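## Task

Get the spacer inside the open cardboard box so it stays there without the robot holding it, release it, move the gripper away, and make sure everything settles shortly afterward.

## Robot and tools

Robot: two 6-joint arms, left_arm and right_arm, each with a parallel two-finger gripper. The names are labels only, not image sides. Do not knock anything off the table. Avoid drops, slams, hard pushes and arm-on-arm contact, which can end a scene. Loose or held objects may occasionally get a brief external nudge.

Frame: one world frame for both arms. Origin is on the tabletop midway between the arms, +z up, +x out over the table, and left_arm sits toward +y. Result state lines give each gripper's end_effector_position in metres and end_effector_quat_wxyz. That point lies between the finger pads, about 1 cm short of the tips. The fingers point along the gripper's +z and close along its y. Reported hand positions drift from the truth, more so at long reach.

Joint order per arm: waist, shoulder, elbow, wrist pitch, wrist yaw, wrist roll. On every arm, shoulder, wrist pitch and wrist roll have their sign flipped relative to the URDF, both in commands and in results. Stated ranges use URDF signs: waist -2.618..3.054, shoulder 0.000..3.142, elbow 0.000..3.142, wrist pitch -1.571..1.571, wrist yaw -1.571..1.571, wrist roll -2.094..2.094. So shoulder in your numbers runs about -3.142..0. True ends may sit 0.036 rad either way.

Row format (used by execute_actions and move): one flat list of 14 numbers, each in [-1, 1], covering both arms even if one is idle: left waist, shoulder, elbow, wrist pitch, wrist yaw, wrist roll, left opening, then the same seven for right_arm. The six joint entries are offsets, scaled so 1.0 equals 1.202 rad for waist, 1.258 shoulder, 1.238 elbow, 2.073 wrist pitch, 2.022 wrist yaw and wrist roll. The opening is absolute: +1 fully open (0.094 m pad gap), -1 closed.

execute_actions(actions): a list of up to 15 actions. Each action is a table of up to 15 rows, each row lasting one 1/30 s step. A short table repeats its final row until 15 steps pass. Offsets in every row are measured from the joint angles when that action began, not from the previous row; for a call's first action, from the last reported angles. An empty list just returns state and images. If an action would push a joint more than 0.036 rad beyond its range, it is rejected for both arms; a malformed action, or a bad first action, rejects the whole call. A joint driven to its real end stops there, and the result may note "joint sent to its limit" (silence does not prove room remains).

move(target, speed, blocking): target is one 14-number row whose offsets count from the Joint positions in the latest result that listed them. All joints travel together along paths lasting 0.5 to 10 s; speed (rad/s, 0.01..2, default 0.5) caps the joint with the longest travel. Finger openings apply immediately. Paths ignore obstacles and the other arm. Faster motion and targets set deeper past a contact mean harder hits. The result adds a move: line with the ending (done, off_target, moving, held, fault), limits=held or limits=none, and each arm's joint farthest from target. With blocking=false you get a reply after 0.5 s; then use wait or stop before any new action or move.

wait(seconds): 0 to 10; arms hold their last command; returns early if a running move finishes. stop(): brakes a running move, needing some distance; fingers continue. zoom_image(camera, region): camera is cam_left_wrist or cam_right_wrist (both 504x504), region [x0, y0, x1, y1] in pixels from top-left, at most 504 by 504. finished_scene(scene): ends the scene whose number you give, after the robot holds its last command; irreversible, and reports success. Replying without a tool call ends everything.

Motion limits: each step, a joint's target is kept within a lead of its measured angle (waist 0.202 rad, shoulder 0.258, elbow 0.238, wrist pitch 0.573, wrist yaw and roll 0.522), and targets that would shift the gripper over 70 mm are scaled back. Large offsets therefore take several actions; finish leftover motion with a new command. "joint command not followed" means a clearance check altered targets. Zero offsets can let an arm sag; to hold it, command back to the desired angles first, then zeros, correcting any shortfall.

Gripping: grip_measured uses the command scale. To hold, command about 0.03 below it (less for a lighter grip). Readings may be off about 1 mm per gripper. Pad force tops out near 50 to 62 N, weaker on parts under about 2 mm thick.

Results also list Joint positions (rad, then pad gap in m), Joint velocities, Joint targets and joint torques (offset and noisy). Motors heat while holding loads: MOTOR HOT from 75 °C, a 10 s stop at 90 °C, and at 100 °C the arm goes limp and falls; these appear as OVER-TEMPERATURE FAULT lines.

Cameras: pinhole plus radial distortion, calibration K, D and T_world_to_cam given in world metres; wrist camera poses follow the arm joints and carry small errors (about 0.5° and 2.5 mm).

Each tool is called after ">>>" by a JSON object that holds its "name" and its "arguments".

## Session

>>> {"name": "execute_actions", "arguments": {"actions": []}}

Scene clock: 0.00 s.
left_arm: end_effector_position=(+0.4650, +0.3389, +0.3191) grip_measured=+1.000 end_effector_quat_wxyz=(+0.418, -0.242, +0.875, -0.033) | right_arm: end_effector_position=(+0.3424, +0.2518, +0.2544) grip_measured=+1.000 end_effector_quat_wxyz=(+0.724, -0.631, +0.236, -0.148)
Joint names: [waist, shoulder, elbow, wrist pitch, wrist yaw, wrist roll]
Joint positions: left_arm=[ 0.095 -1.685  1.85   0.872 -0.066  0.407  0.094] | right_arm=[ 1.138 -2.112  1.405 -0.799 -0.044  1.411  0.094]
Joint velocities: left_arm=[ 0.017 -0.012 -0.017 -0.007  0.037  0.007  0.   ] | right_arm=[ 0.002  0.007  0.002  0.081 -0.007  0.051  0.   ]
Joint torques (N m, as the arm reports them, + toward a larger Joint positions number): no reading
Joint targets: left_arm=[0.095 -1.672 1.861 0.865 -0.070 0.404] | right_arm=[1.138 -2.093 1.418 -0.808 -0.043 1.403]

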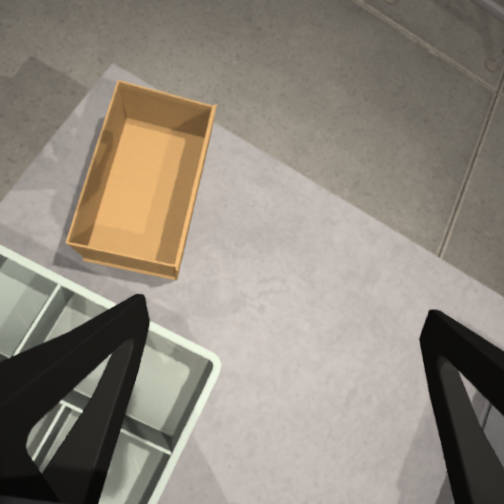

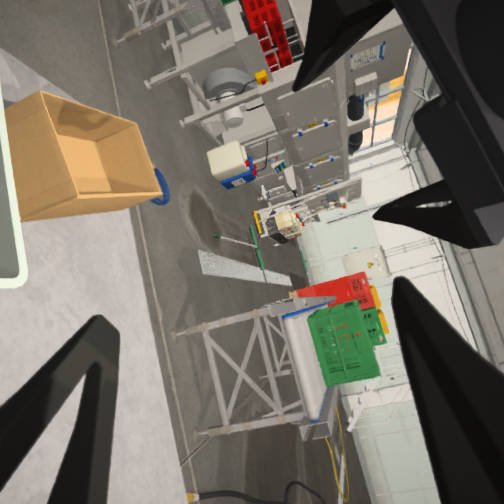

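>>> {"name": "move", "arguments": {"target": [0.35,0,0,0,0,0,1,0,0,0,0,0,0,1], "speed": 1}}

Scene clock: 12.50 s.
left_arm: end_effector_position=(+0.3976, +0.5267, +0.3192) grip_measured=+1.000 end_effector_quat_wxyz=(+0.416, -0.422, +0.803, +0.057) | right_arm: end_effector_position=(+0.3424, +0.2518, +0.2544) grip_measured=+1.000 end_effector_quat_wxyz=(+0.724, -0.631, +0.236, -0.148)
Joint names: [waist, shoulder, elbow, wrist pitch, wrist yaw, wrist roll]
Joint positions: left_arm=[ 0.521 -1.685  1.85   0.872 -0.068  0.407  0.094] | right_arm=[ 1.138 -2.112  1.405 -0.799 -0.044  1.411  0.094]
Joint velocities: left_arm=[-0.007  0.022  0.007 -0.007  0.022  0.081  0.   ] | right_arm=[ 0.002 -0.002 -0.002 -0.007  0.037  0.037  0.   ]
Joint torques (N m, as the arm reports them, + toward a larger Joint positions number): left_arm=[-0.54  9.11  7.29 -1.61 -0.04 -0.05] | right_arm=[-0.03 10.54  5.98 -2.11  0.    0.  ]
Joint targets: left_arm=[0.515 -1.685 1.850 0.872 -0.066 0.407] | right_arm=[1.138 -2.112 1.405 -0.799 -0.044 1.411]
move: done; limits=none; left_arm: farthest joint: the waist, 0.005 radians from its target (0.421 radians at the start); right_arm: farthest joint: the waist, 0.000 radians from its target (0.000 radians at the start)
camera_calibration (this result's frames):
cam_left_wrist: T_world_to_cam=[[0.776291, -0.593856, 0.211441, -0.0529996], [-0.550011, -0.80197, -0.233094, 0.741883], [0.307994, 0.0646536, -0.949189, 0.263387], [0, 0, 0, 1]] pos_world=[0.368065, 0.546465, 0.434139]

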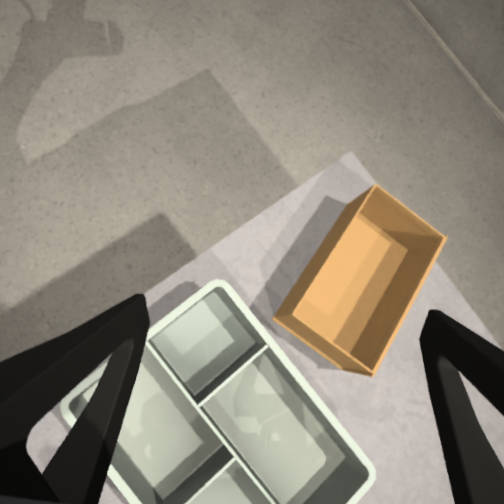

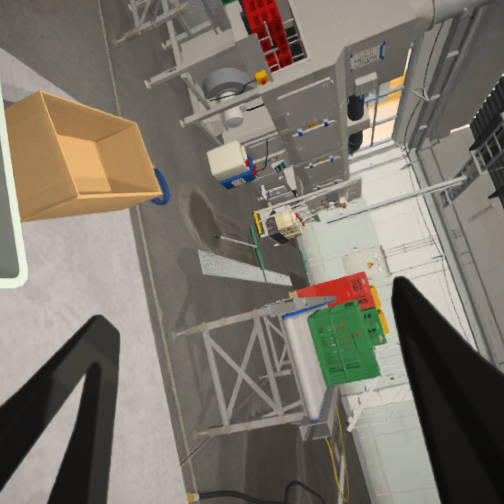

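>>> {"name": "move", "arguments": {"target": [0.2,0,0,0,0,0,1,-0.85,0.34,0.36,0.8,0,-0.5,1], "speed": 1}}

Scene clock: 30.47 s.
left_arm: end_effector_position=(+0.3290, +0.6124, +0.3192) grip_measured=+1.000 end_effector_quat_wxyz=(+0.406, -0.513, +0.749, +0.104) | right_arm: end_effector_position=(+0.4672, -0.2878, +0.3004) grip_measured=+1.000 end_effector_quat_wxyz=(+0.396, -0.171, +0.899, -0.074)
Joint names: [waist, shoulder, elbow, wrist pitch, wrist yaw, wrist roll]
Joint positions: left_arm=[ 0.755 -1.685  1.85   0.872 -0.068  0.407  0.094] | right_arm=[ 0.116 -1.702  1.818  0.858 -0.042  0.411  0.094]
Joint velocities: left_arm=[ 0.002  0.012 -0.012  0.007  0.022 -0.051  0.   ] | right_arm=[-0.007 -0.007  0.022 -0.037  0.022  0.037  0.   ]
Joint torques (N m, as the arm reports them, + toward a larger Joint positions number): left_arm=[ 0.52  9.12  7.3  -1.6  -0.07 -0.04] | right_arm=[ 0.05  8.52  8.42 -1.8  -0.03 -0.15]
Joint targets: left_arm=[0.762 -1.685 1.850 0.872 -0.068 0.407] | right_arm=[0.116 -1.684 1.851 0.860 -0.044 0.400]
move: off_target (right_arm); limits=none; left_arm: farthest joint: the waist, 0.006 radians from its target (0.240 radians at the start); right_arm: farthest joint: the elbow, 0.032 radians from its target (0.446 radians at the start)
camera_calibration (this result's frames):
cam_left_wrist: T_world_to_cam=[[0.892619, -0.398032, 0.211666, -0.107134], [-0.349433, -0.907531, -0.232991, 0.771538], [0.284831, 0.13401, -0.949164, 0.244099], [0, 0, 0, 1]] pos_world=[0.295703, 0.62484, 0.434128]
cam_right_wrist: T_world_to_cam=[[0.093399, -0.990804, 0.097897, -0.36015], [-0.995556, -0.091751, 0.0212124, 0.452011], [-0.0120352, -0.0994432, -0.99497, 0.380651], [0, 0, 0, 1]] pos_world=[0.488221, -0.277513, 0.404406]

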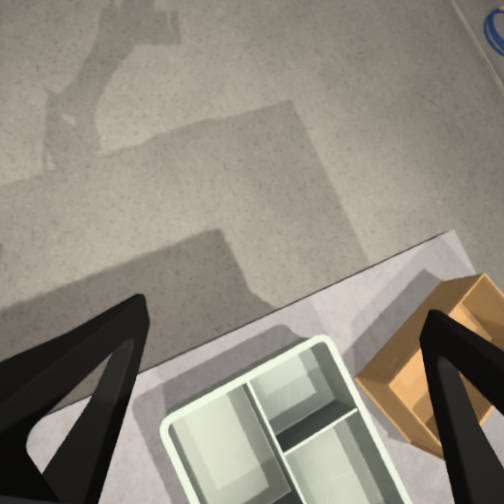

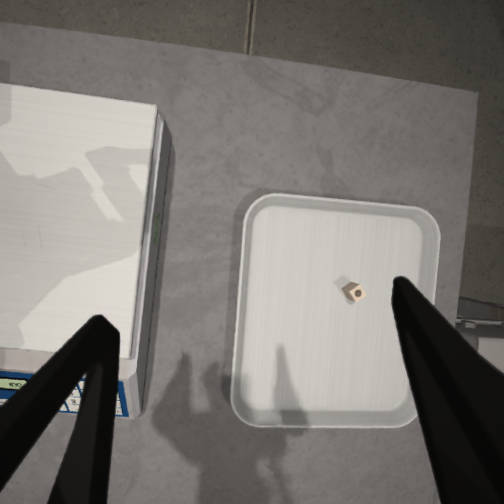

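>>> {"name": "move", "arguments": {"target": [0,0,0,0,0,0,1,-0.263,-0.262,-0.06,0.015,0.02,-0.203,1], "speed": 1}}

Scene clock: 88.10 s.
left_arm: end_effector_position=(+0.3290, +0.6124, +0.3192) grip_measured=+1.000 end_effector_quat_wxyz=(+0.406, -0.513, +0.749, +0.104) | right_arm: end_effector_position=(+0.4410, -0.4464, +0.0964) grip_measured=+1.000 end_effector_quat_wxyz=(+0.171, +0.179, +0.968, -0.030)
Joint names: [waist, shoulder, elbow, wrist pitch, wrist yaw, wrist roll]
Joint positions: left_arm=[ 0.755 -1.685  1.85   0.872 -0.068  0.407  0.094] | right_arm=[-0.209 -2.061  1.735  0.895 -0.007  0.01   0.094]
Joint velocities: left_arm=[ 0.002 -0.007 -0.007  0.007 -0.007  0.11   0.   ] | right_arm=[-0.002  0.022 -0.007 -0.007 -0.037  0.037  0.   ]
Joint torques (N m, as the arm reports them, + toward a larger Joint positions number): left_arm=[-0.01  9.11  7.32 -1.61 -0.06 -0.04] | right_arm=[ 0.73 12.02  6.32 -1.17  0.06 -0.04]
Joint targets: left_arm=[0.755 -1.685 1.850 0.872 -0.068 0.407] | right_arm=[-0.200 -2.032 1.744 0.889 -0.002 0.001]
move: off_target (right_arm); limits=none; left_arm: farthest joint: the waist, 0.000 radians from its target (0.000 radians at the start); right_arm: farthest joint: the shoulder, 0.030 radians from its target (0.329 radians at the start)
camera_calibration (this result's frames):
cam_left_wrist: T_world_to_cam=[[0.892619, -0.398032, 0.211666, -0.107134], [-0.349433, -0.907531, -0.232991, 0.771538], [0.284831, 0.13401, -0.949164, 0.244099], [0, 0, 0, 1]] pos_world=[0.295703, 0.62484, 0.434128]
cam_right_wrist: T_world_to_cam=[[-0.555529, -0.827312, -0.0833277, -0.118292], [-0.748446, 0.453867, 0.483563, 0.505679], [-0.362238, 0.331, -0.871334, 0.496229], [0, 0, 0, 1]] pos_world=[0.492512, -0.491627, 0.177996]

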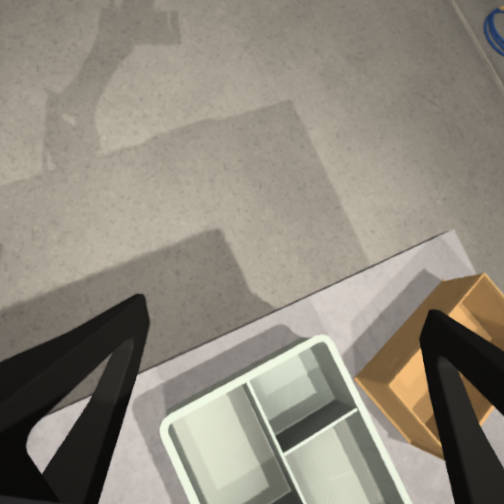

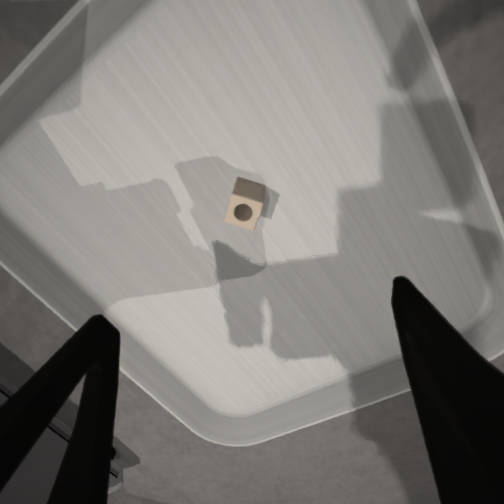

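>>> {"name": "move", "arguments": {"target": [0,0,0,0,0,0,1,0.018,-0.004,-0.19,-0.148,0,0,1]}}

Scene clock: 104.60 s.
left_arm: end_effector_position=(+0.3290, +0.6124, +0.3192) grip_measured=+1.000 end_effector_quat_wxyz=(+0.406, -0.513, +0.749, +0.104) | right_arm: end_effector_position=(+0.4451, -0.4419, +0.0414) grip_measured=+1.000 end_effector_quat_wxyz=(+0.196, +0.173, +0.965, -0.034)
Joint names: [waist, shoulder, elbow, wrist pitch, wrist yaw, wrist roll]
Joint positions: left_arm=[ 0.755 -1.685  1.85   0.872 -0.068  0.407  0.094] | right_arm=[-0.197 -2.072  1.51   0.608 -0.007  0.01   0.094]
Joint velocities: left_arm=[0.027 0.012 0.007 0.022 0.066 0.037 0.   ] | right_arm=[ 0.002  0.017  0.007  0.007 -0.022 -0.007  0.   ]
Joint torques (N m, as the arm reports them, + toward a larger Joint positions number): left_arm=[-0.06  9.12  7.33 -1.6  -0.06 -0.04] | right_arm=[ 0.85 10.22  4.71 -1.43  0.    0.01]
Joint targets: left_arm=[0.755 -1.685 1.850 0.872 -0.068 0.407] | right_arm=[-0.187 -2.066 1.500 0.589 -0.007 0.010]
move: done; limits=none; left_arm: farthest joint: the waist, 0.000 radians from its target (0.000 radians at the start); right_arm: farthest joint: the wrist pitch, 0.020 radians from its target (0.307 radians at the start)
camera_calibration (this result's frames):
cam_left_wrist: T_world_to_cam=[[0.892619, -0.398032, 0.211666, -0.107134], [-0.349433, -0.907531, -0.232991, 0.771538], [0.284831, 0.13401, -0.949164, 0.244099], [0, 0, 0, 1]] pos_world=[0.295703, 0.62484, 0.434128]
cam_right_wrist: T_world_to_cam=[[-0.542084, -0.835026, -0.0942177, -0.125788], [-0.775349, 0.453785, 0.439218, 0.547109], [-0.324003, 0.311145, -0.893426, 0.42347], [0, 0, 0, 1]] pos_world=[0.493218, -0.485067, 0.126188]

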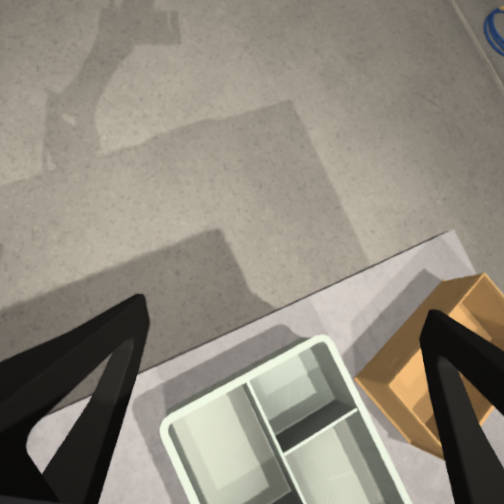

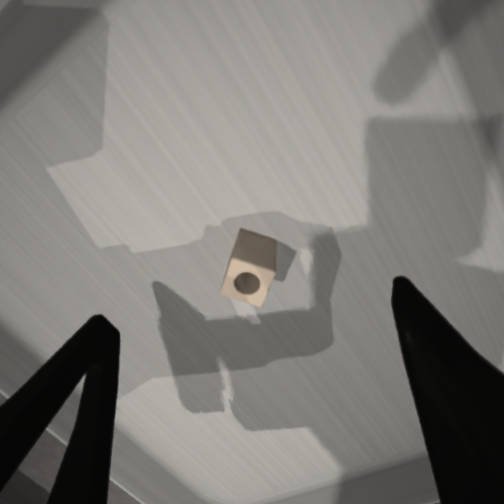

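>>> {"name": "move", "arguments": {"target": [0,0,0,0,0,0,1,0.004,-0.042,0,-0.022,0,0,1], "speed": 0.2}}

>>> {"name": "execute_actions", "arguments": {"actions": [[[0,0,0,0,0,0,1,0,0,0,0,0,0,-0.3]],[[0,0,0,0,0,0,1,0,0,0,0,0,0,-0.75]],[[0,0,0,0,0,0,1,0,0,0,0,0,0,-0.75]]]}}

Scene clock: 117.07 s.
left_arm: end_effector_position=(+0.3290, +0.6124, +0.3192) grip_measured=+1.000 end_effector_quat_wxyz=(+0.406, -0.513, +0.749, +0.104) | right_arm: end_effector_position=(+0.4458, -0.4422, +0.0164) grip_measured=+1.000 end_effector_quat_wxyz=(+0.180, +0.174, +0.968, -0.031)
Joint names: [waist, shoulder, elbow, wrist pitch, wrist yaw, wrist roll]
Joint positions: left_arm=[ 0.755 -1.685  1.85   0.872 -0.068  0.407  0.094] | right_arm=[-0.197 -2.131  1.51   0.582 -0.007  0.01   0.094]
Joint velocities: left_arm=[-0.002  0.007 -0.007 -0.051  0.022 -0.022  0.   ] | right_arm=[-0.007  0.002  0.007  0.022  0.022 -0.022  0.   ]
Joint torques (N m, as the arm reports them, + toward a larger Joint positions number): left_arm=[-0.06  9.12  7.32 -1.61 -0.07 -0.04] | right_arm=[ 0.41 10.52  5.39 -1.29  0.01  0.  ]
Joint targets: left_arm=[0.755 -1.685 1.850 0.872 -0.068 0.407] | right_arm=[-0.192 -2.125 1.510 0.562 -0.007 0.010]
move: done; limits=none; left_arm: farthest joint: the waist, 0.000 radians from its target (0.000 radians at the start); right_arm: farthest joint: the wrist pitch, 0.020 radians from its target (0.046 radians at the start)
camera_calibration (this result's frames):
cam_left_wrist: T_world_to_cam=[[0.892619, -0.398032, 0.211666, -0.107134], [-0.349433, -0.907531, -0.232991, 0.771538], [0.284831, 0.13401, -0.949164, 0.244099], [0, 0, 0, 1]] pos_world=[0.295703, 0.62484, 0.434128]
cam_right_wrist: T_world_to_cam=[[-0.544866, -0.83396, -0.0873658, -0.126384], [-0.761451, 0.448459, 0.468056, 0.549713], [-0.35116, 0.321553, -0.879369, 0.417968], [0, 0, 0, 1]] pos_world=[0.496491, -0.486321, 0.0992102]

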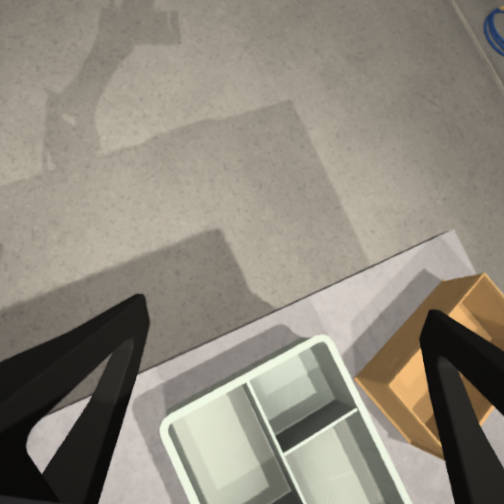

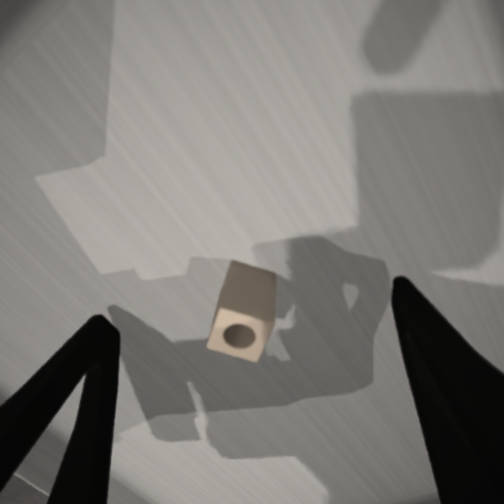

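Scene clock: 118.57 s.
left_arm: end_effector_position=(+0.3290, +0.6124, +0.3192) grip_measured=+1.000 end_effector_quat_wxyz=(+0.406, -0.513, +0.749, +0.104) | right_arm: end_effector_position=(+0.4458, -0.4422, +0.0164) grip_measured=-0.707 end_effector_quat_wxyz=(+0.180, +0.174, +0.968, -0.031)
Joint names: [waist, shoulder, elbow, wrist pitch, wrist yaw, wrist roll]
Joint positions: left_arm=[ 0.755 -1.685  1.85   0.872 -0.068  0.407  0.094] | right_arm=[-0.197 -2.131  1.51   0.582 -0.007  0.01   0.014]
Joint velocities: left_arm=[-0.007  0.002  0.012 -0.007  0.022  0.007  0.   ] | right_arm=[ 0.012  0.002 -0.027 -0.007 -0.007  0.051 -0.001]
Joint torques (N m, as the arm reports them, + toward a larger Joint positions number): left_arm=[-0.04  9.11  7.3  -1.6  -0.06 -0.04] | right_arm=[-0.04 10.08  5.39 -1.13  0.01  0.01]
Joint targets: left_arm=[0.755 -1.685 1.850 0.872 -0.068 0.407] | right_arm=[-0.197 -2.131 1.510 0.582 -0.007 0.010]
camera_calibration (this result's frames):
cam_left_wrist: T_world_to_cam=[[0.892619, -0.398032, 0.211666, -0.107134], [-0.349433, -0.907531, -0.232991, 0.771538], [0.284831, 0.13401, -0.949164, 0.244099], [0, 0, 0, 1]] pos_world=[0.295703, 0.62484, 0.434128]
cam_right_wrist: T_world_to_cam=[[-0.544866, -0.83396, -0.0873658, -0.126384], [-0.761451, 0.448459, 0.468056, 0.549713], [-0.35116, 0.321553, -0.879369, 0.417968], [0, 0, 0, 1]] pos_world=[0.496491, -0.486321, 0.0992102]

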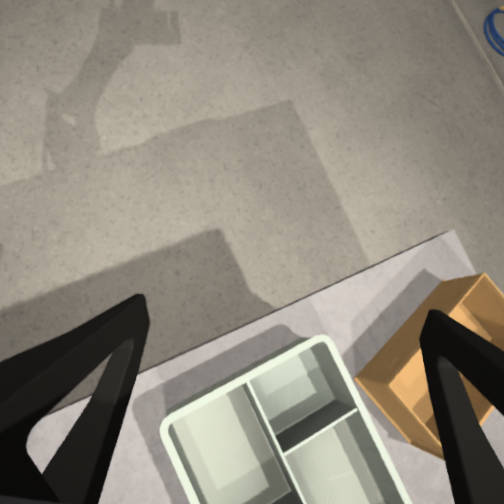

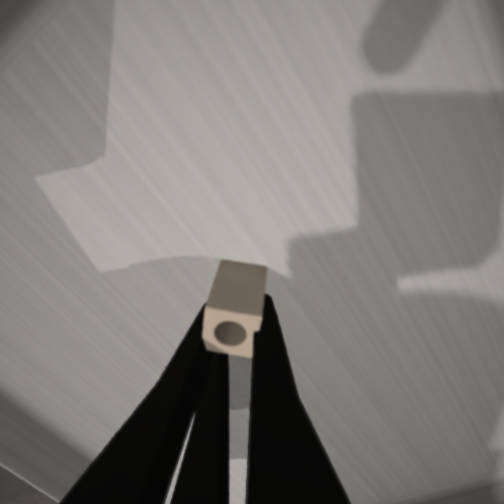

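>>> {"name": "move", "arguments": {"target": [0,0,0,0,0,0,1,0,0.2,0.18,0.15,0,0,-0.75], "speed": 0.8}}

>>> {"name": "move", "arguments": {"target": [0,0,0,0,0,0,1,0.77,0.02,0,0,0,0,-0.75], "speed": 0.9}}

Scene clock: 128.00 s.
left_arm: end_effector_position=(+0.3290, +0.6124, +0.3192) grip_measured=+1.000 end_effector_quat_wxyz=(+0.406, -0.513, +0.749, +0.104) | right_arm: end_effector_position=(+0.4380, -0.4392, +0.1710) grip_measured=-0.707 end_effector_quat_wxyz=(+0.250, +0.171, +0.952, -0.044)
Joint names: [waist, shoulder, elbow, wrist pitch, wrist yaw, wrist roll]
Joint positions: left_arm=[ 0.755 -1.685  1.85   0.872 -0.068  0.407  0.094] | right_arm=[-0.197 -1.887  1.718  0.89  -0.007  0.01   0.014]
Joint velocities: left_arm=[ 0.012  0.002 -0.012 -0.037 -0.037  0.095  0.   ] | right_arm=[ 0.002  0.007 -0.002  0.022 -0.007  0.022  0.   ]
Joint torques (N m, as the arm reports them, + toward a larger Joint positions number): left_arm=[-0.02  9.1   7.3  -1.62 -0.07 -0.04] | right_arm=[-0.04  9.21  7.02 -1.31  0.    0.  ]
Joint targets: left_arm=[0.755 -1.685 1.850 0.872 -0.068 0.407] | right_arm=[-0.197 -1.880 1.733 0.893 -0.007 0.010]
move: done; limits=none; left_arm: farthest joint: the waist, 0.000 radians from its target (0.000 radians at the start); right_arm: farthest joint: the elbow, 0.015 radians from its target (0.223 radians at the start)
camera_calibration (this result's frames):
cam_left_wrist: T_world_to_cam=[[0.892619, -0.398032, 0.211666, -0.107134], [-0.349433, -0.907531, -0.232991, 0.771538], [0.284831, 0.13401, -0.949164, 0.244099], [0, 0, 0, 1]] pos_world=[0.295703, 0.62484, 0.434128]
cam_right_wrist: T_world_to_cam=[[-0.531021, -0.839266, -0.116832, -0.117991], [-0.81605, 0.469384, 0.337254, 0.525572], [-0.228207, 0.274429, -0.934136, 0.485], [0, 0, 0, 1]] pos_world=[0.476918, -0.478819, 0.262019]

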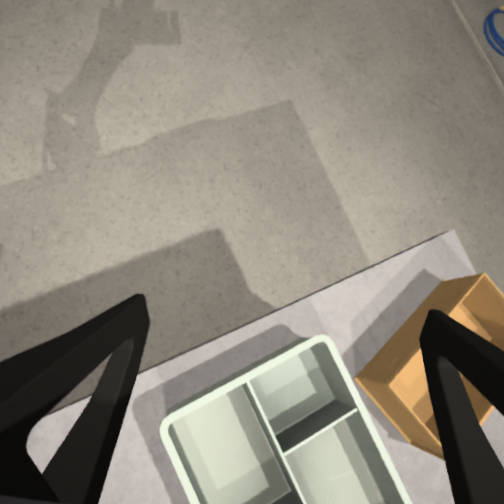

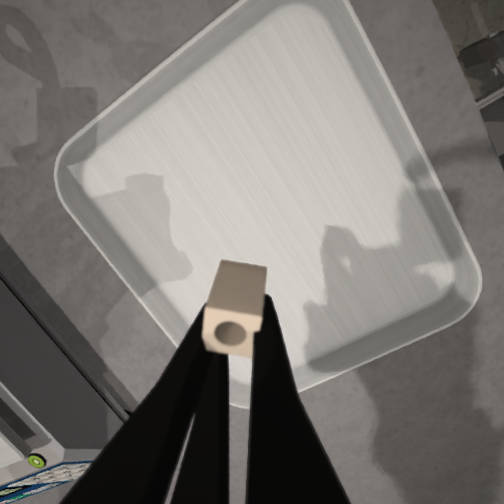

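Scene clock: 129.57 s.
left_arm: end_effector_position=(+0.3290, +0.6124, +0.3192) grip_measured=+1.000 end_effector_quat_wxyz=(+0.406, -0.513, +0.749, +0.104) | right_arm: end_effector_position=(+0.3924, -0.0128, +0.1710) grip_measured=-0.706 end_effector_quat_wxyz=(+0.242, -0.277, +0.927, +0.076)
Joint names: [waist, shoulder, elbow, wrist pitch, wrist yaw, wrist roll]
Joint positions: left_arm=[ 0.755 -1.685  1.85   0.872 -0.068  0.407  0.094] | right_arm=[ 0.737 -1.887  1.718  0.89  -0.012  0.01   0.014]
Joint velocities: left_arm=[-0.007 -0.002 -0.002 -0.007 -0.022 -0.022  0.   ] | right_arm=[ 0.012  0.002  0.002 -0.037 -0.022  0.037  0.001]
Joint torques (N m, as the arm reports them, + toward a larger Joint positions number): left_arm=[-0.03  9.12  7.29 -1.6  -0.06 -0.04] | right_arm=[-0.84 10.48  5.86 -1.37  0.06  0.  ]
Joint targets: left_arm=[0.755 -1.685 1.850 0.872 -0.068 0.407] | right_arm=[0.729 -1.861 1.718 0.890 -0.007 0.010]
move: off_target (right_arm); limits=none; left_arm: farthest joint: the waist, 0.000 radians from its target (0.000 radians at the start); right_arm: farthest joint: the shoulder, 0.025 radians from its target (0.025 radians at the start)
camera_calibration (this result's frames):
cam_left_wrist: T_world_to_cam=[[0.892619, -0.398032, 0.211666, -0.107134], [-0.349433, -0.907531, -0.232991, 0.771538], [0.284831, 0.13401, -0.949164, 0.244099], [0, 0, 0, 1]] pos_world=[0.295703, 0.62484, 0.434128]
cam_right_wrist: T_world_to_cam=[[0.361155, -0.924532, -0.121688, -0.13474], [-0.860717, -0.380711, 0.337973, 0.294702], [-0.358794, -0.0173217, -0.933256, 0.404936], [0, 0, 0, 1]] pos_world=[0.447606, -0.00536081, 0.261912]

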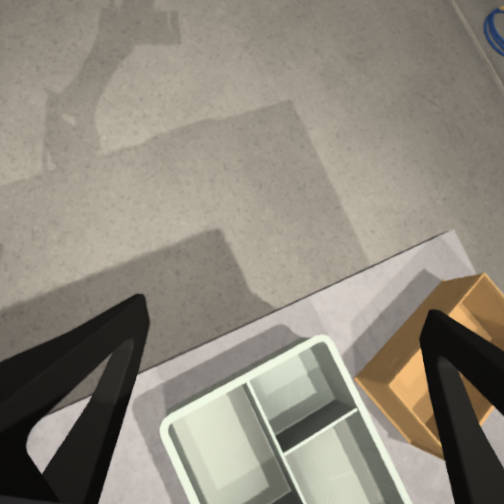

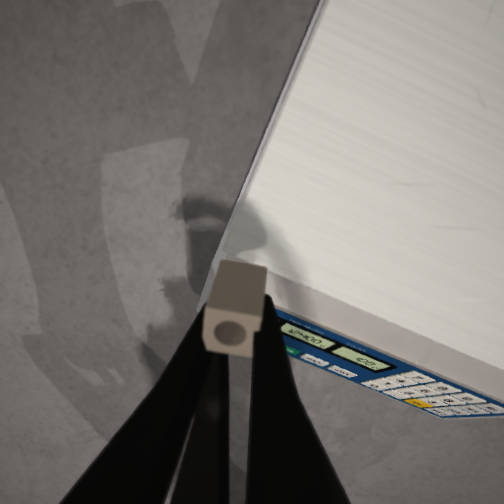

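>>> {"name": "move", "arguments": {"target": [0,0,0,0,0,0,1,0.22,0,0,0,0,0,-0.75], "speed": 0.8}}

>>> {"name": "move", "arguments": {"target": [0,0,0,0,0,0,1,0,-0.185,-0.175,-0.155,0,0,-0.75], "speed": 0.5}}

Scene clock: 141.23 s.
left_arm: end_effector_position=(+0.3290, +0.6124, +0.3192) grip_measured=+1.000 end_effector_quat_wxyz=(+0.406, -0.513, +0.749, +0.104) | right_arm: end_effector_position=(+0.3069, +0.0862, +0.1710) grip_measured=-0.706 end_effector_quat_wxyz=(+0.228, -0.402, +0.880, +0.111)
Joint names: [waist, shoulder, elbow, wrist pitch, wrist yaw, wrist roll]
Joint positions: left_arm=[ 0.755 -1.685  1.85   0.872 -0.068  0.407  0.094] | right_arm=[ 1.011 -1.887  1.718  0.89  -0.018  0.01   0.014]
Joint velocities: left_arm=[-0.002  0.007 -0.012  0.037  0.037  0.051  0.   ] | right_arm=[ 0.007 -0.012 -0.007  0.022 -0.051  0.007  0.   ]
Joint torques (N m, as the arm reports them, + toward a larger Joint positions number): left_arm=[-0.04  9.08  7.34 -1.6  -0.06 -0.04] | right_arm=[-0.91  8.71  5.87 -1.37  0.08  0.  ]
Joint targets: left_arm=[0.755 -1.685 1.850 0.872 -0.068 0.407] | right_arm=[1.001 -1.887 1.718 0.890 -0.012 0.010]
move: done; limits=none; left_arm: farthest joint: the waist, 0.000 radians from its target (0.000 radians at the start); right_arm: farthest joint: the waist, 0.009 radians from its target (0.264 radians at the start)
camera_calibration (this result's frames):
cam_left_wrist: T_world_to_cam=[[0.892619, -0.398032, 0.211666, -0.107134], [-0.349433, -0.907531, -0.232991, 0.771538], [0.284831, 0.13401, -0.949164, 0.244099], [0, 0, 0, 1]] pos_world=[0.295703, 0.62484, 0.434128]
cam_right_wrist: T_world_to_cam=[[0.599641, -0.790149, -0.126867, -0.0961791], [-0.722514, -0.602698, 0.338716, 0.23534], [-0.344098, -0.111444, -0.932296, 0.379403], [0, 0, 0, 1]] pos_world=[0.358261, 0.108126, 0.261801]

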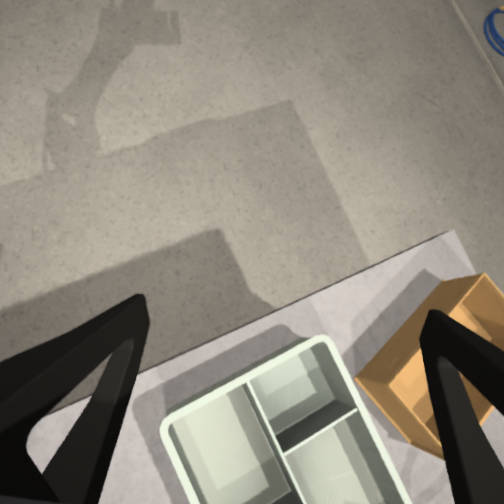

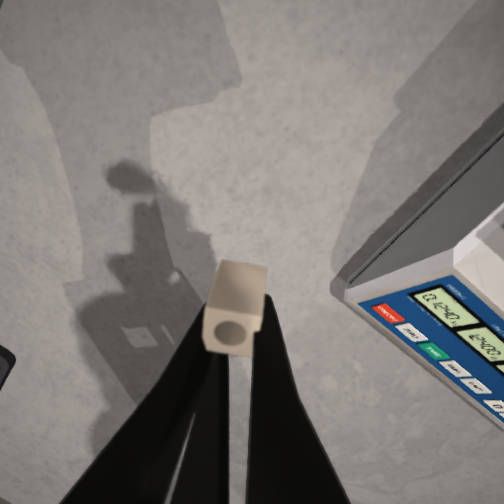

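Scene clock: 142.63 s.
left_arm: end_effector_position=(+0.3290, +0.6124, +0.3192) grip_measured=+1.000 end_effector_quat_wxyz=(+0.406, -0.513, +0.749, +0.104) | right_arm: end_effector_position=(+0.3122, +0.0922, +0.0189) grip_measured=-0.706 end_effector_quat_wxyz=(+0.164, -0.407, +0.895, +0.082)
Joint names: [waist, shoulder, elbow, wrist pitch, wrist yaw, wrist roll]
Joint positions: left_arm=[ 0.755 -1.685  1.85   0.872 -0.068  0.407  0.094] | right_arm=[ 1.011 -2.126  1.512  0.588 -0.018  0.01   0.014]
Joint velocities: left_arm=[-0.007 -0.002  0.012  0.051 -0.051  0.007  0.   ] | right_arm=[ 0.002 -0.002  0.007  0.022 -0.022  0.051  0.   ]
Joint torques (N m, as the arm reports them, + toward a larger Joint positions number): left_arm=[-0.03  9.09  7.28 -1.61 -0.06 -0.04] | right_arm=[-0.09 10.59  4.49 -1.32  0.    0.01]
Joint targets: left_arm=[0.755 -1.685 1.850 0.872 -0.068 0.407] | right_arm=[1.011 -2.119 1.501 0.569 -0.018 0.010]
move: done; limits=none; left_arm: farthest joint: the waist, 0.000 radians from its target (0.000 radians at the start); right_arm: farthest joint: the wrist pitch, 0.020 radians from its target (0.321 radians at the start)
camera_calibration (this result's frames):
cam_left_wrist: T_world_to_cam=[[0.892619, -0.398032, 0.211666, -0.107134], [-0.349433, -0.907531, -0.232991, 0.771538], [0.284831, 0.13401, -0.949164, 0.244099], [0, 0, 0, 1]] pos_world=[0.295703, 0.62484, 0.434128]
cam_right_wrist: T_world_to_cam=[[0.58881, -0.802276, -0.098269, -0.109981], [-0.683655, -0.559192, 0.468956, 0.275776], [-0.431183, -0.208944, -0.877738, 0.275276], [0, 0, 0, 1]] pos_world=[0.371988, 0.123494, 0.101486]

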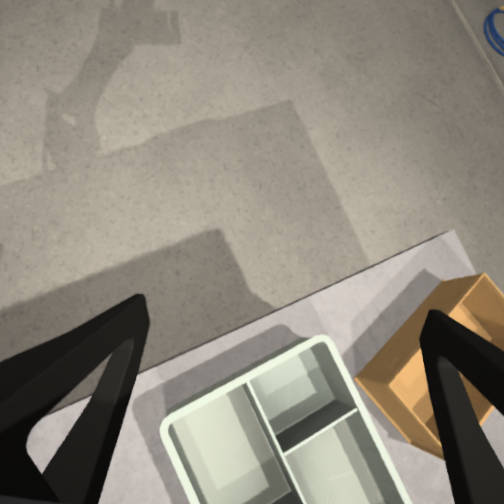

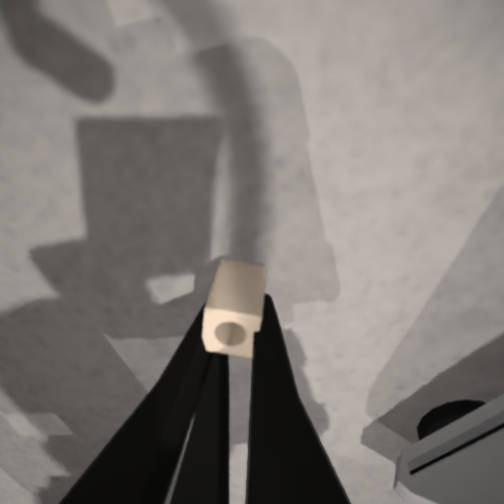

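>>> {"name": "execute_actions", "arguments": {"actions": [[[0,0,0,0,0,0,1,0,-0.008,0,0,0,0,0.6]],[[0,0,0,0,0,0,1,0,0,0,0,0,0,1]]]}}

>>> {"name": "move", "arguments": {"target": [0,0,0,0,0,0,1,0,0.3,0.25,0.15,0,0,1], "speed": 1}}

>>> {"name": "move", "arguments": {"target": [0,0,0,0,0,0,1,-0.9,0.1,0,0,0,0,1], "speed": 1.5}}

Scene clock: 151.03 s.
left_arm: end_effector_position=(+0.3290, +0.6124, +0.3192) grip_measured=+1.000 end_effector_quat_wxyz=(+0.406, -0.513, +0.749, +0.104) | right_arm: end_effector_position=(+0.3114, +0.0913, +0.0129) grip_measured=+1.000 end_effector_quat_wxyz=(+0.158, -0.408, +0.896, +0.080)
Joint names: [waist, shoulder, elbow, wrist pitch, wrist yaw, wrist roll]
Joint positions: left_arm=[ 0.755 -1.685  1.85   0.872 -0.068  0.407  0.094] | right_arm=[ 1.011 -2.139  1.512  0.588 -0.018  0.01   0.094]
Joint velocities: left_arm=[-0.002  0.007 -0.012 -0.007  0.007  0.051  0.   ] | right_arm=[-0.002 -0.002  0.007 -0.022 -0.007 -0.007  0.   ]
Joint torques (N m, as the arm reports them, + toward a larger Joint positions number): left_arm=[-0.02  9.11  7.33 -1.61 -0.07 -0.04] | right_arm=[-0.04 10.12  5.34 -1.11  0.    0.01]
Joint targets: left_arm=[0.755 -1.685 1.850 0.872 -0.068 0.407] | right_arm=[1.011 -2.139 1.512 0.588 -0.018 0.010]
camera_calibration (this result's frames):
cam_left_wrist: T_world_to_cam=[[0.892619, -0.398032, 0.211666, -0.107134], [-0.349433, -0.907531, -0.232991, 0.771538], [0.284831, 0.13401, -0.949164, 0.244099], [0, 0, 0, 1]] pos_world=[0.295703, 0.62484, 0.434128]
cam_right_wrist: T_world_to_cam=[[0.587996, -0.803186, -0.0956666, -0.110522], [-0.679677, -0.554738, 0.479902, 0.275701], [-0.43852, -0.217158, -0.872091, 0.272447], [0, 0, 0, 1]] pos_world=[0.371848, 0.123337, 0.094716]

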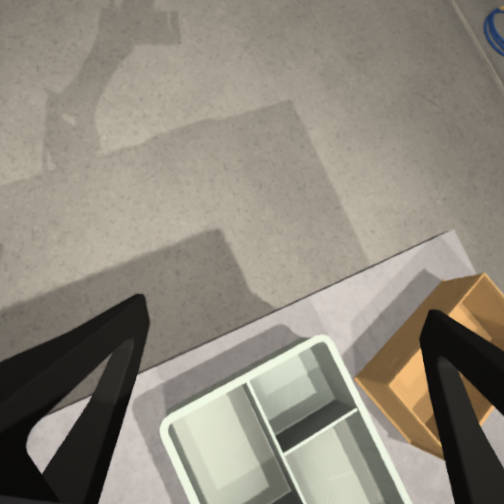

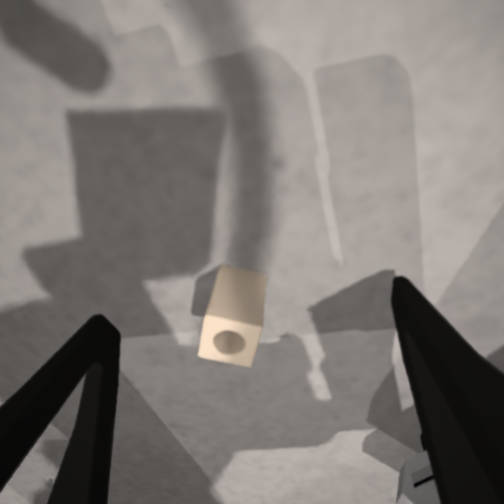

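Scene clock: 152.40 s.
left_arm: end_effector_position=(+0.3290, +0.6124, +0.3192) grip_measured=+1.000 end_effector_quat_wxyz=(+0.406, -0.513, +0.749, +0.104) | right_arm: end_effector_position=(+0.3081, +0.0876, +0.2598) grip_measured=+1.000 end_effector_quat_wxyz=(+0.317, -0.390, +0.852, +0.149)
Joint names: [waist, shoulder, elbow, wrist pitch, wrist yaw, wrist roll]
Joint positions: left_arm=[ 0.755 -1.685  1.85   0.872 -0.068  0.407  0.094] | right_arm=[ 1.011 -1.769  1.809  0.896 -0.018  0.01   0.094]
Joint velocities: left_arm=[ 0.002  0.007 -0.002  0.066  0.007  0.051  0.   ] | right_arm=[-0.002  0.002 -0.017 -0.022 -0.007  0.081  0.   ]
Joint torques (N m, as the arm reports them, + toward a larger Joint positions number): left_arm=[-0.07  9.08  7.3  -1.6  -0.06 -0.04] | right_arm=[-0.04  8.27  6.77 -1.58  0.    0.  ]
Joint targets: left_arm=[0.755 -1.685 1.850 0.872 -0.068 0.407] | right_arm=[1.011 -1.762 1.822 0.899 -0.018 0.010]
move: done; limits=none; left_arm: farthest joint: the waist, 0.000 radians from its target (0.000 radians at the start); right_arm: farthest joint: the elbow, 0.012 radians from its target (0.309 radians at the start)
camera_calibration (this result's frames):
cam_left_wrist: T_world_to_cam=[[0.892619, -0.398032, 0.211666, -0.107134], [-0.349433, -0.907531, -0.232991, 0.771538], [0.284831, 0.13401, -0.949164, 0.244099], [0, 0, 0, 1]] pos_world=[0.295703, 0.62484, 0.434128]
cam_right_wrist: T_world_to_cam=[[0.619271, -0.768172, -0.16253, -0.0832672], [-0.755267, -0.639368, 0.144156, 0.270851], [-0.214653, 0.0334817, -0.976116, 0.421578], [0, 0, 0, 1]] pos_world=[0.346622, 0.0950945, 0.358931]

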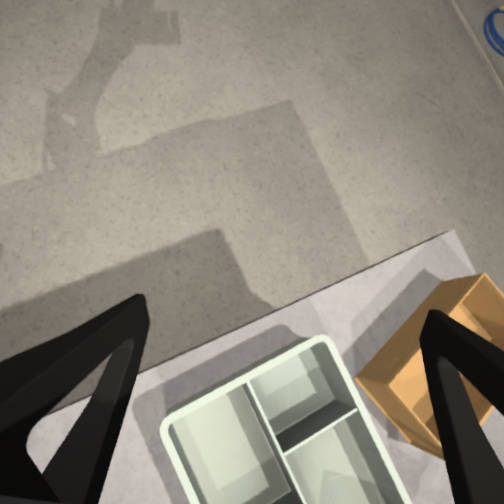

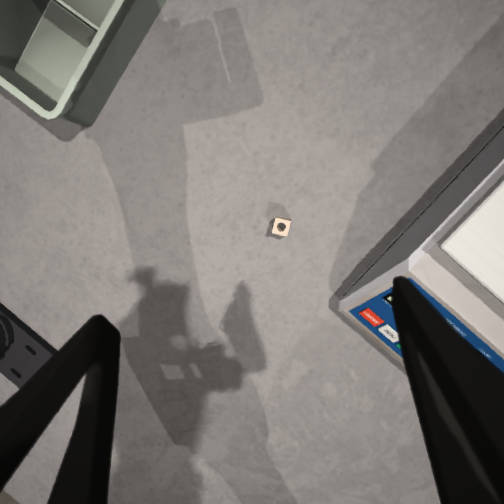

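Scene clock: 153.67 s.
left_arm: end_effector_position=(+0.3290, +0.6124, +0.3192) grip_measured=+1.000 end_effector_quat_wxyz=(+0.406, -0.513, +0.749, +0.104) | right_arm: end_effector_position=(+0.4415, -0.3786, +0.3047) grip_measured=+1.000 end_effector_quat_wxyz=(+0.394, +0.104, +0.912, -0.043)
Joint names: [waist, shoulder, elbow, wrist pitch, wrist yaw, wrist roll]
Joint positions: left_arm=[ 0.755 -1.685  1.85   0.872 -0.068  0.407  0.094] | right_arm=[-0.074 -1.669  1.809  0.896 -0.015  0.01   0.094]
Joint velocities: left_arm=[ 0.007 -0.017 -0.017 -0.007 -0.022 -0.007  0.   ] | right_arm=[-0.002 -0.002 -0.017  0.022 -0.022  0.022  0.   ]
Joint torques (N m, as the arm reports them, + toward a larger Joint positions number): left_arm=[-0.04  9.08  7.29 -1.61 -0.06 -0.04] | right_arm=[ 0.14  8.76  5.88 -1.79 -0.12  0.01]
Joint targets: left_arm=[0.755 -1.685 1.850 0.872 -0.068 0.407] | right_arm=[-0.071 -1.643 1.809 0.896 -0.019 0.010]
move: off_target (right_arm); limits=none; left_arm: farthest joint: the waist, 0.000 radians from its target (0.000 radians at the start); right_arm: farthest joint: the shoulder, 0.026 radians from its target (0.125 radians at the start)
camera_calibration (this result's frames):
cam_left_wrist: T_world_to_cam=[[0.892619, -0.398032, 0.211666, -0.107134], [-0.349433, -0.907531, -0.232991, 0.771538], [0.284831, 0.13401, -0.949164, 0.244099], [0, 0, 0, 1]] pos_world=[0.295703, 0.62484, 0.434128]
cam_right_wrist: T_world_to_cam=[[-0.376197, -0.909829, -0.175175, -0.126928], [-0.92622, 0.374254, 0.0452913, 0.556491], [0.0243526, 0.179289, -0.983495, 0.461579], [0, 0, 0, 1]] pos_world=[0.456443, -0.406508, 0.406521]

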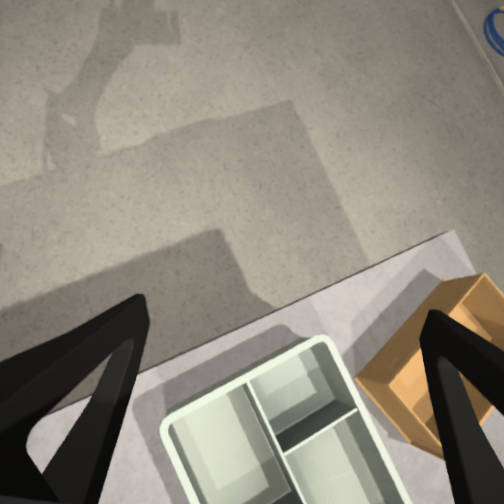

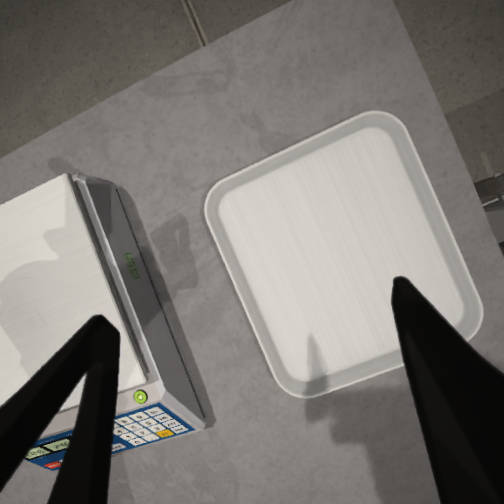

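>>> {"name": "move", "arguments": {"target": [-0.95,0,-0.2,0.02,0.034,-0.2,1,0,0,0,0,0,0,1], "speed": 1.5}}

>>> {"name": "move", "arguments": {"target": [-0.14,0.01,-0.215,0,0,0,1,0,0,0,0,0,0,1], "speed": 1}}

Scene clock: 175.30 s.
left_arm: end_effector_position=(+0.4050, +0.1123, +0.2119) grip_measured=+1.000 end_effector_quat_wxyz=(+0.281, +0.179, +0.941, -0.059) | right_arm: end_effector_position=(+0.4415, -0.3786, +0.3047) grip_measured=+1.000 end_effector_quat_wxyz=(+0.394, +0.104, +0.912, -0.043)
Joint names: [waist, shoulder, elbow, wrist pitch, wrist yaw, wrist roll]
Joint positions: left_arm=[-0.394 -1.696  1.611  0.902  0.006  0.011  0.094] | right_arm=[-0.074 -1.669  1.809  0.896 -0.015  0.01   0.094]
Joint velocities: left_arm=[-0.002  0.002 -0.002  0.037  0.037  0.051  0.   ] | right_arm=[ 0.002  0.017 -0.002 -0.022  0.007 -0.037  0.   ]
Joint torques (N m, as the arm reports them, + toward a larger Joint positions number): left_arm=[ 0.64 10.2   6.74 -1.16 -0.07 -0.11] | right_arm=[-0.04  6.88  5.77 -1.79 -0.01  0.  ]
Joint targets: left_arm=[-0.387 -1.685 1.603 0.913 0.001 0.002] | right_arm=[-0.074 -1.669 1.809 0.896 -0.015 0.010]
move: done; limits=none; left_arm: farthest joint: the wrist pitch, 0.012 radians from its target (0.042 radians at the start); right_arm: farthest joint: the waist, 0.000 radians from its target (0.000 radians at the start)
camera_calibration (this result's frames):
cam_left_wrist: T_world_to_cam=[[-0.322178, -0.945145, -0.0538731, 0.258443], [-0.946404, 0.322935, -0.00575881, 0.374644], [0.0228404, 0.0491304, -0.998531, 0.313796], [0, 0, 0, 1]] pos_world=[0.430662, 0.107863, 0.329416]
cam_right_wrist: T_world_to_cam=[[-0.376197, -0.909829, -0.175175, -0.126928], [-0.92622, 0.374254, 0.0452913, 0.556491], [0.0243526, 0.179289, -0.983495, 0.461579], [0, 0, 0, 1]] pos_world=[0.456443, -0.406508, 0.406521]

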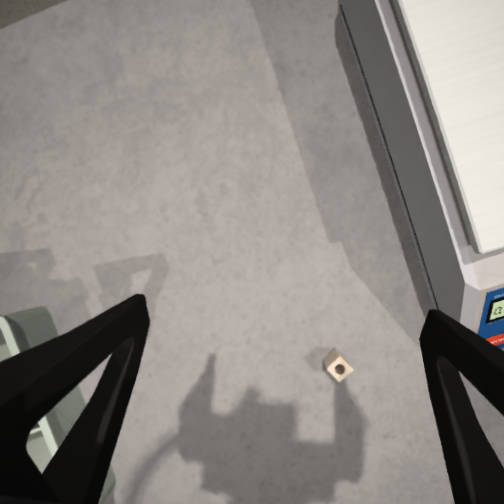

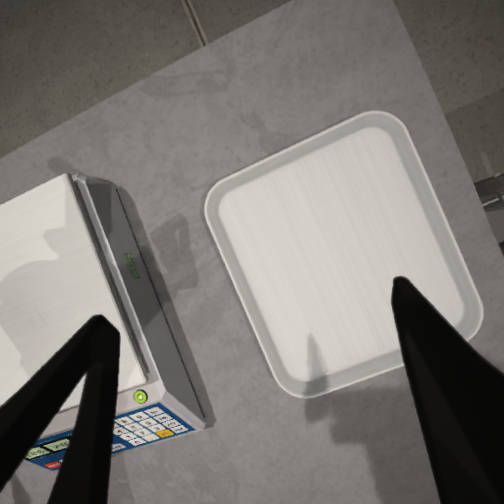

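Scene clock: 176.07 s.
left_arm: end_effector_position=(+0.3201, +0.0771, +0.1160) grip_measured=+1.000 end_effector_quat_wxyz=(+0.147, +0.267, +0.951, -0.046) | right_arm: end_effector_position=(+0.4415, -0.3786, +0.3047) grip_measured=+1.000 end_effector_quat_wxyz=(+0.394, +0.104, +0.912, -0.043)
Joint names: [waist, shoulder, elbow, wrist pitch, wrist yaw, wrist roll]
Joint positions: left_arm=[-0.565 -1.696  1.346  0.911  0.007  0.011  0.094] | right_arm=[-0.074 -1.669  1.809  0.896 -0.015  0.01   0.094]
Joint velocities: left_arm=[-0.002 -0.002  0.002 -0.066 -0.022  0.007  0.   ] | right_arm=[ 0.017 -0.012  0.002  0.022 -0.066  0.022  0.   ]
Joint torques (N m, as the arm reports them, + toward a larger Joint positions number): left_arm=[ 0.15  9.92  6.89 -0.95 -0.06 -0.05] | right_arm=[-0.03  6.87  5.76 -1.79  0.    0.01]
Joint targets: left_arm=[-0.563 -1.684 1.345 0.902 0.006 0.011] | right_arm=[-0.074 -1.669 1.809 0.896 -0.015 0.010]
move: done; limits=none; left_arm: farthest joint: the shoulder, 0.013 radians from its target (0.013 radians at the start); right_arm: farthest joint: the waist, 0.000 radians from its target (0.000 radians at the start)
camera_calibration (this result's frames):
cam_left_wrist: T_world_to_cam=[[-0.492545, -0.867794, -0.0658238, 0.242536], [-0.847089, 0.460696, 0.264953, 0.2313], [-0.1996, 0.18626, -0.962012, 0.278059], [0, 0, 0, 1]] pos_world=[0.370892, 0.0521214, 0.222177]
cam_right_wrist: T_world_to_cam=[[-0.376197, -0.909829, -0.175175, -0.126928], [-0.92622, 0.374254, 0.0452913, 0.556491], [0.0243526, 0.179289, -0.983495, 0.461579], [0, 0, 0, 1]] pos_world=[0.456443, -0.406508, 0.406521]

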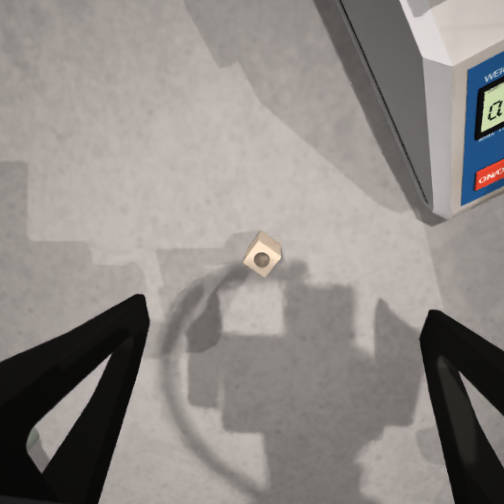

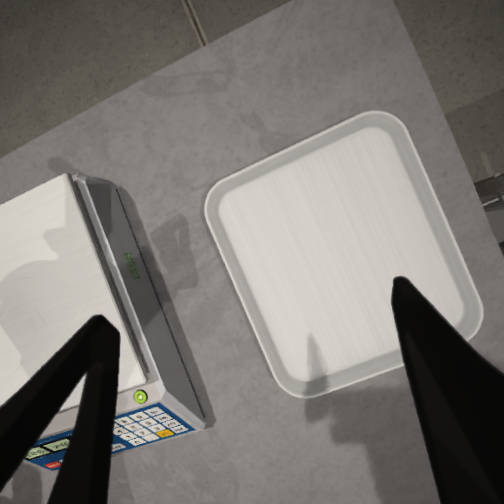

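>>> {"name": "zoom_image", "arguments": {"camera": "cam_left_wrist", "region": [222,210,302,300]}}

>>> {"name": "move", "arguments": {"target": [0.02,0,0,0,0,0.25,1,0,0,0,0,0,0,1], "speed": 1}}

Region (222, 210, 302, 300) of cam_left_wrist's 504x504 image, scaled by 5.600, with more detail than that image has.

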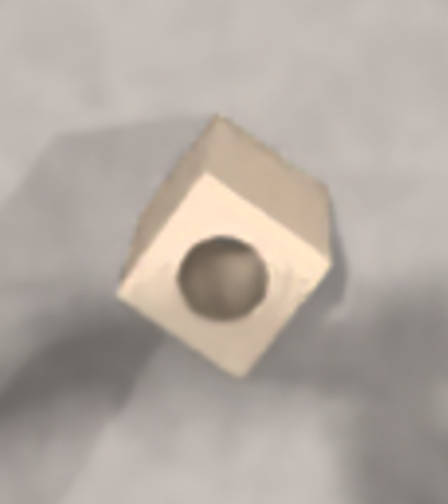

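Scene clock: 190.30 s.
left_arm: end_effector_position=(+0.3232, +0.0823, +0.1160) grip_measured=+1.000 end_effector_quat_wxyz=(+0.131, +0.016, +0.988, -0.080) | right_arm: end_effector_position=(+0.4415, -0.3786, +0.3047) grip_measured=+1.000 end_effector_quat_wxyz=(+0.394, +0.104, +0.912, -0.043)
Joint names: [waist, shoulder, elbow, wrist pitch, wrist yaw, wrist roll]
Joint positions: left_arm=[-0.549 -1.696  1.346  0.911  0.007  0.509  0.094] | right_arm=[-0.074 -1.669  1.809  0.896 -0.015  0.01   0.094]
Joint velocities: left_arm=[-0.022  0.002  0.002 -0.007  0.007  0.037  0.   ] | right_arm=[ 0.002 -0.012 -0.007  0.037  0.007 -0.037  0.   ]
Joint torques (N m, as the arm reports them, + toward a larger Joint positions number): left_arm=[ 0.65  8.93  7.03 -0.85 -0.03  0.02] | right_arm=[-0.04  6.88  5.78 -1.79  0.    0.01]
Joint targets: left_arm=[-0.540 -1.696 1.346 0.911 0.007 0.516] | right_arm=[-0.074 -1.669 1.809 0.896 -0.015 0.010]
move: done; limits=none; left_arm: farthest joint: the waist, 0.008 radians from its target (0.024 radians at the start); right_arm: farthest joint: the waist, 0.000 radians from its target (0.000 radians at the start)
camera_calibration (this result's frames):
cam_left_wrist: T_world_to_cam=[[-0.0240122, -0.996703, 0.0775047, 0.0911281], [-0.950454, 0.0467958, 0.307324, 0.294144], [-0.309937, -0.0662851, -0.948443, 0.332594], [0, 0, 0, 1]] pos_world=[0.384842, 0.099109, 0.217986]
cam_right_wrist: T_world_to_cam=[[-0.376197, -0.909829, -0.175175, -0.126928], [-0.92622, 0.374254, 0.0452913, 0.556491], [0.0243526, 0.179289, -0.983495, 0.461579], [0, 0, 0, 1]] pos_world=[0.456443, -0.406508, 0.406521]

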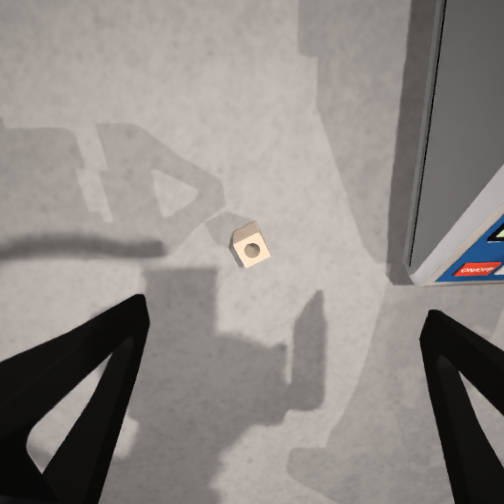

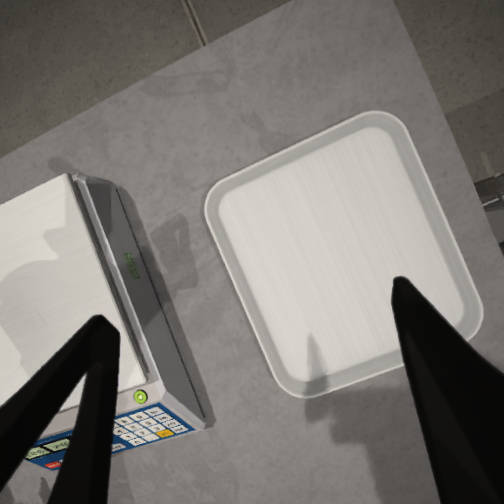

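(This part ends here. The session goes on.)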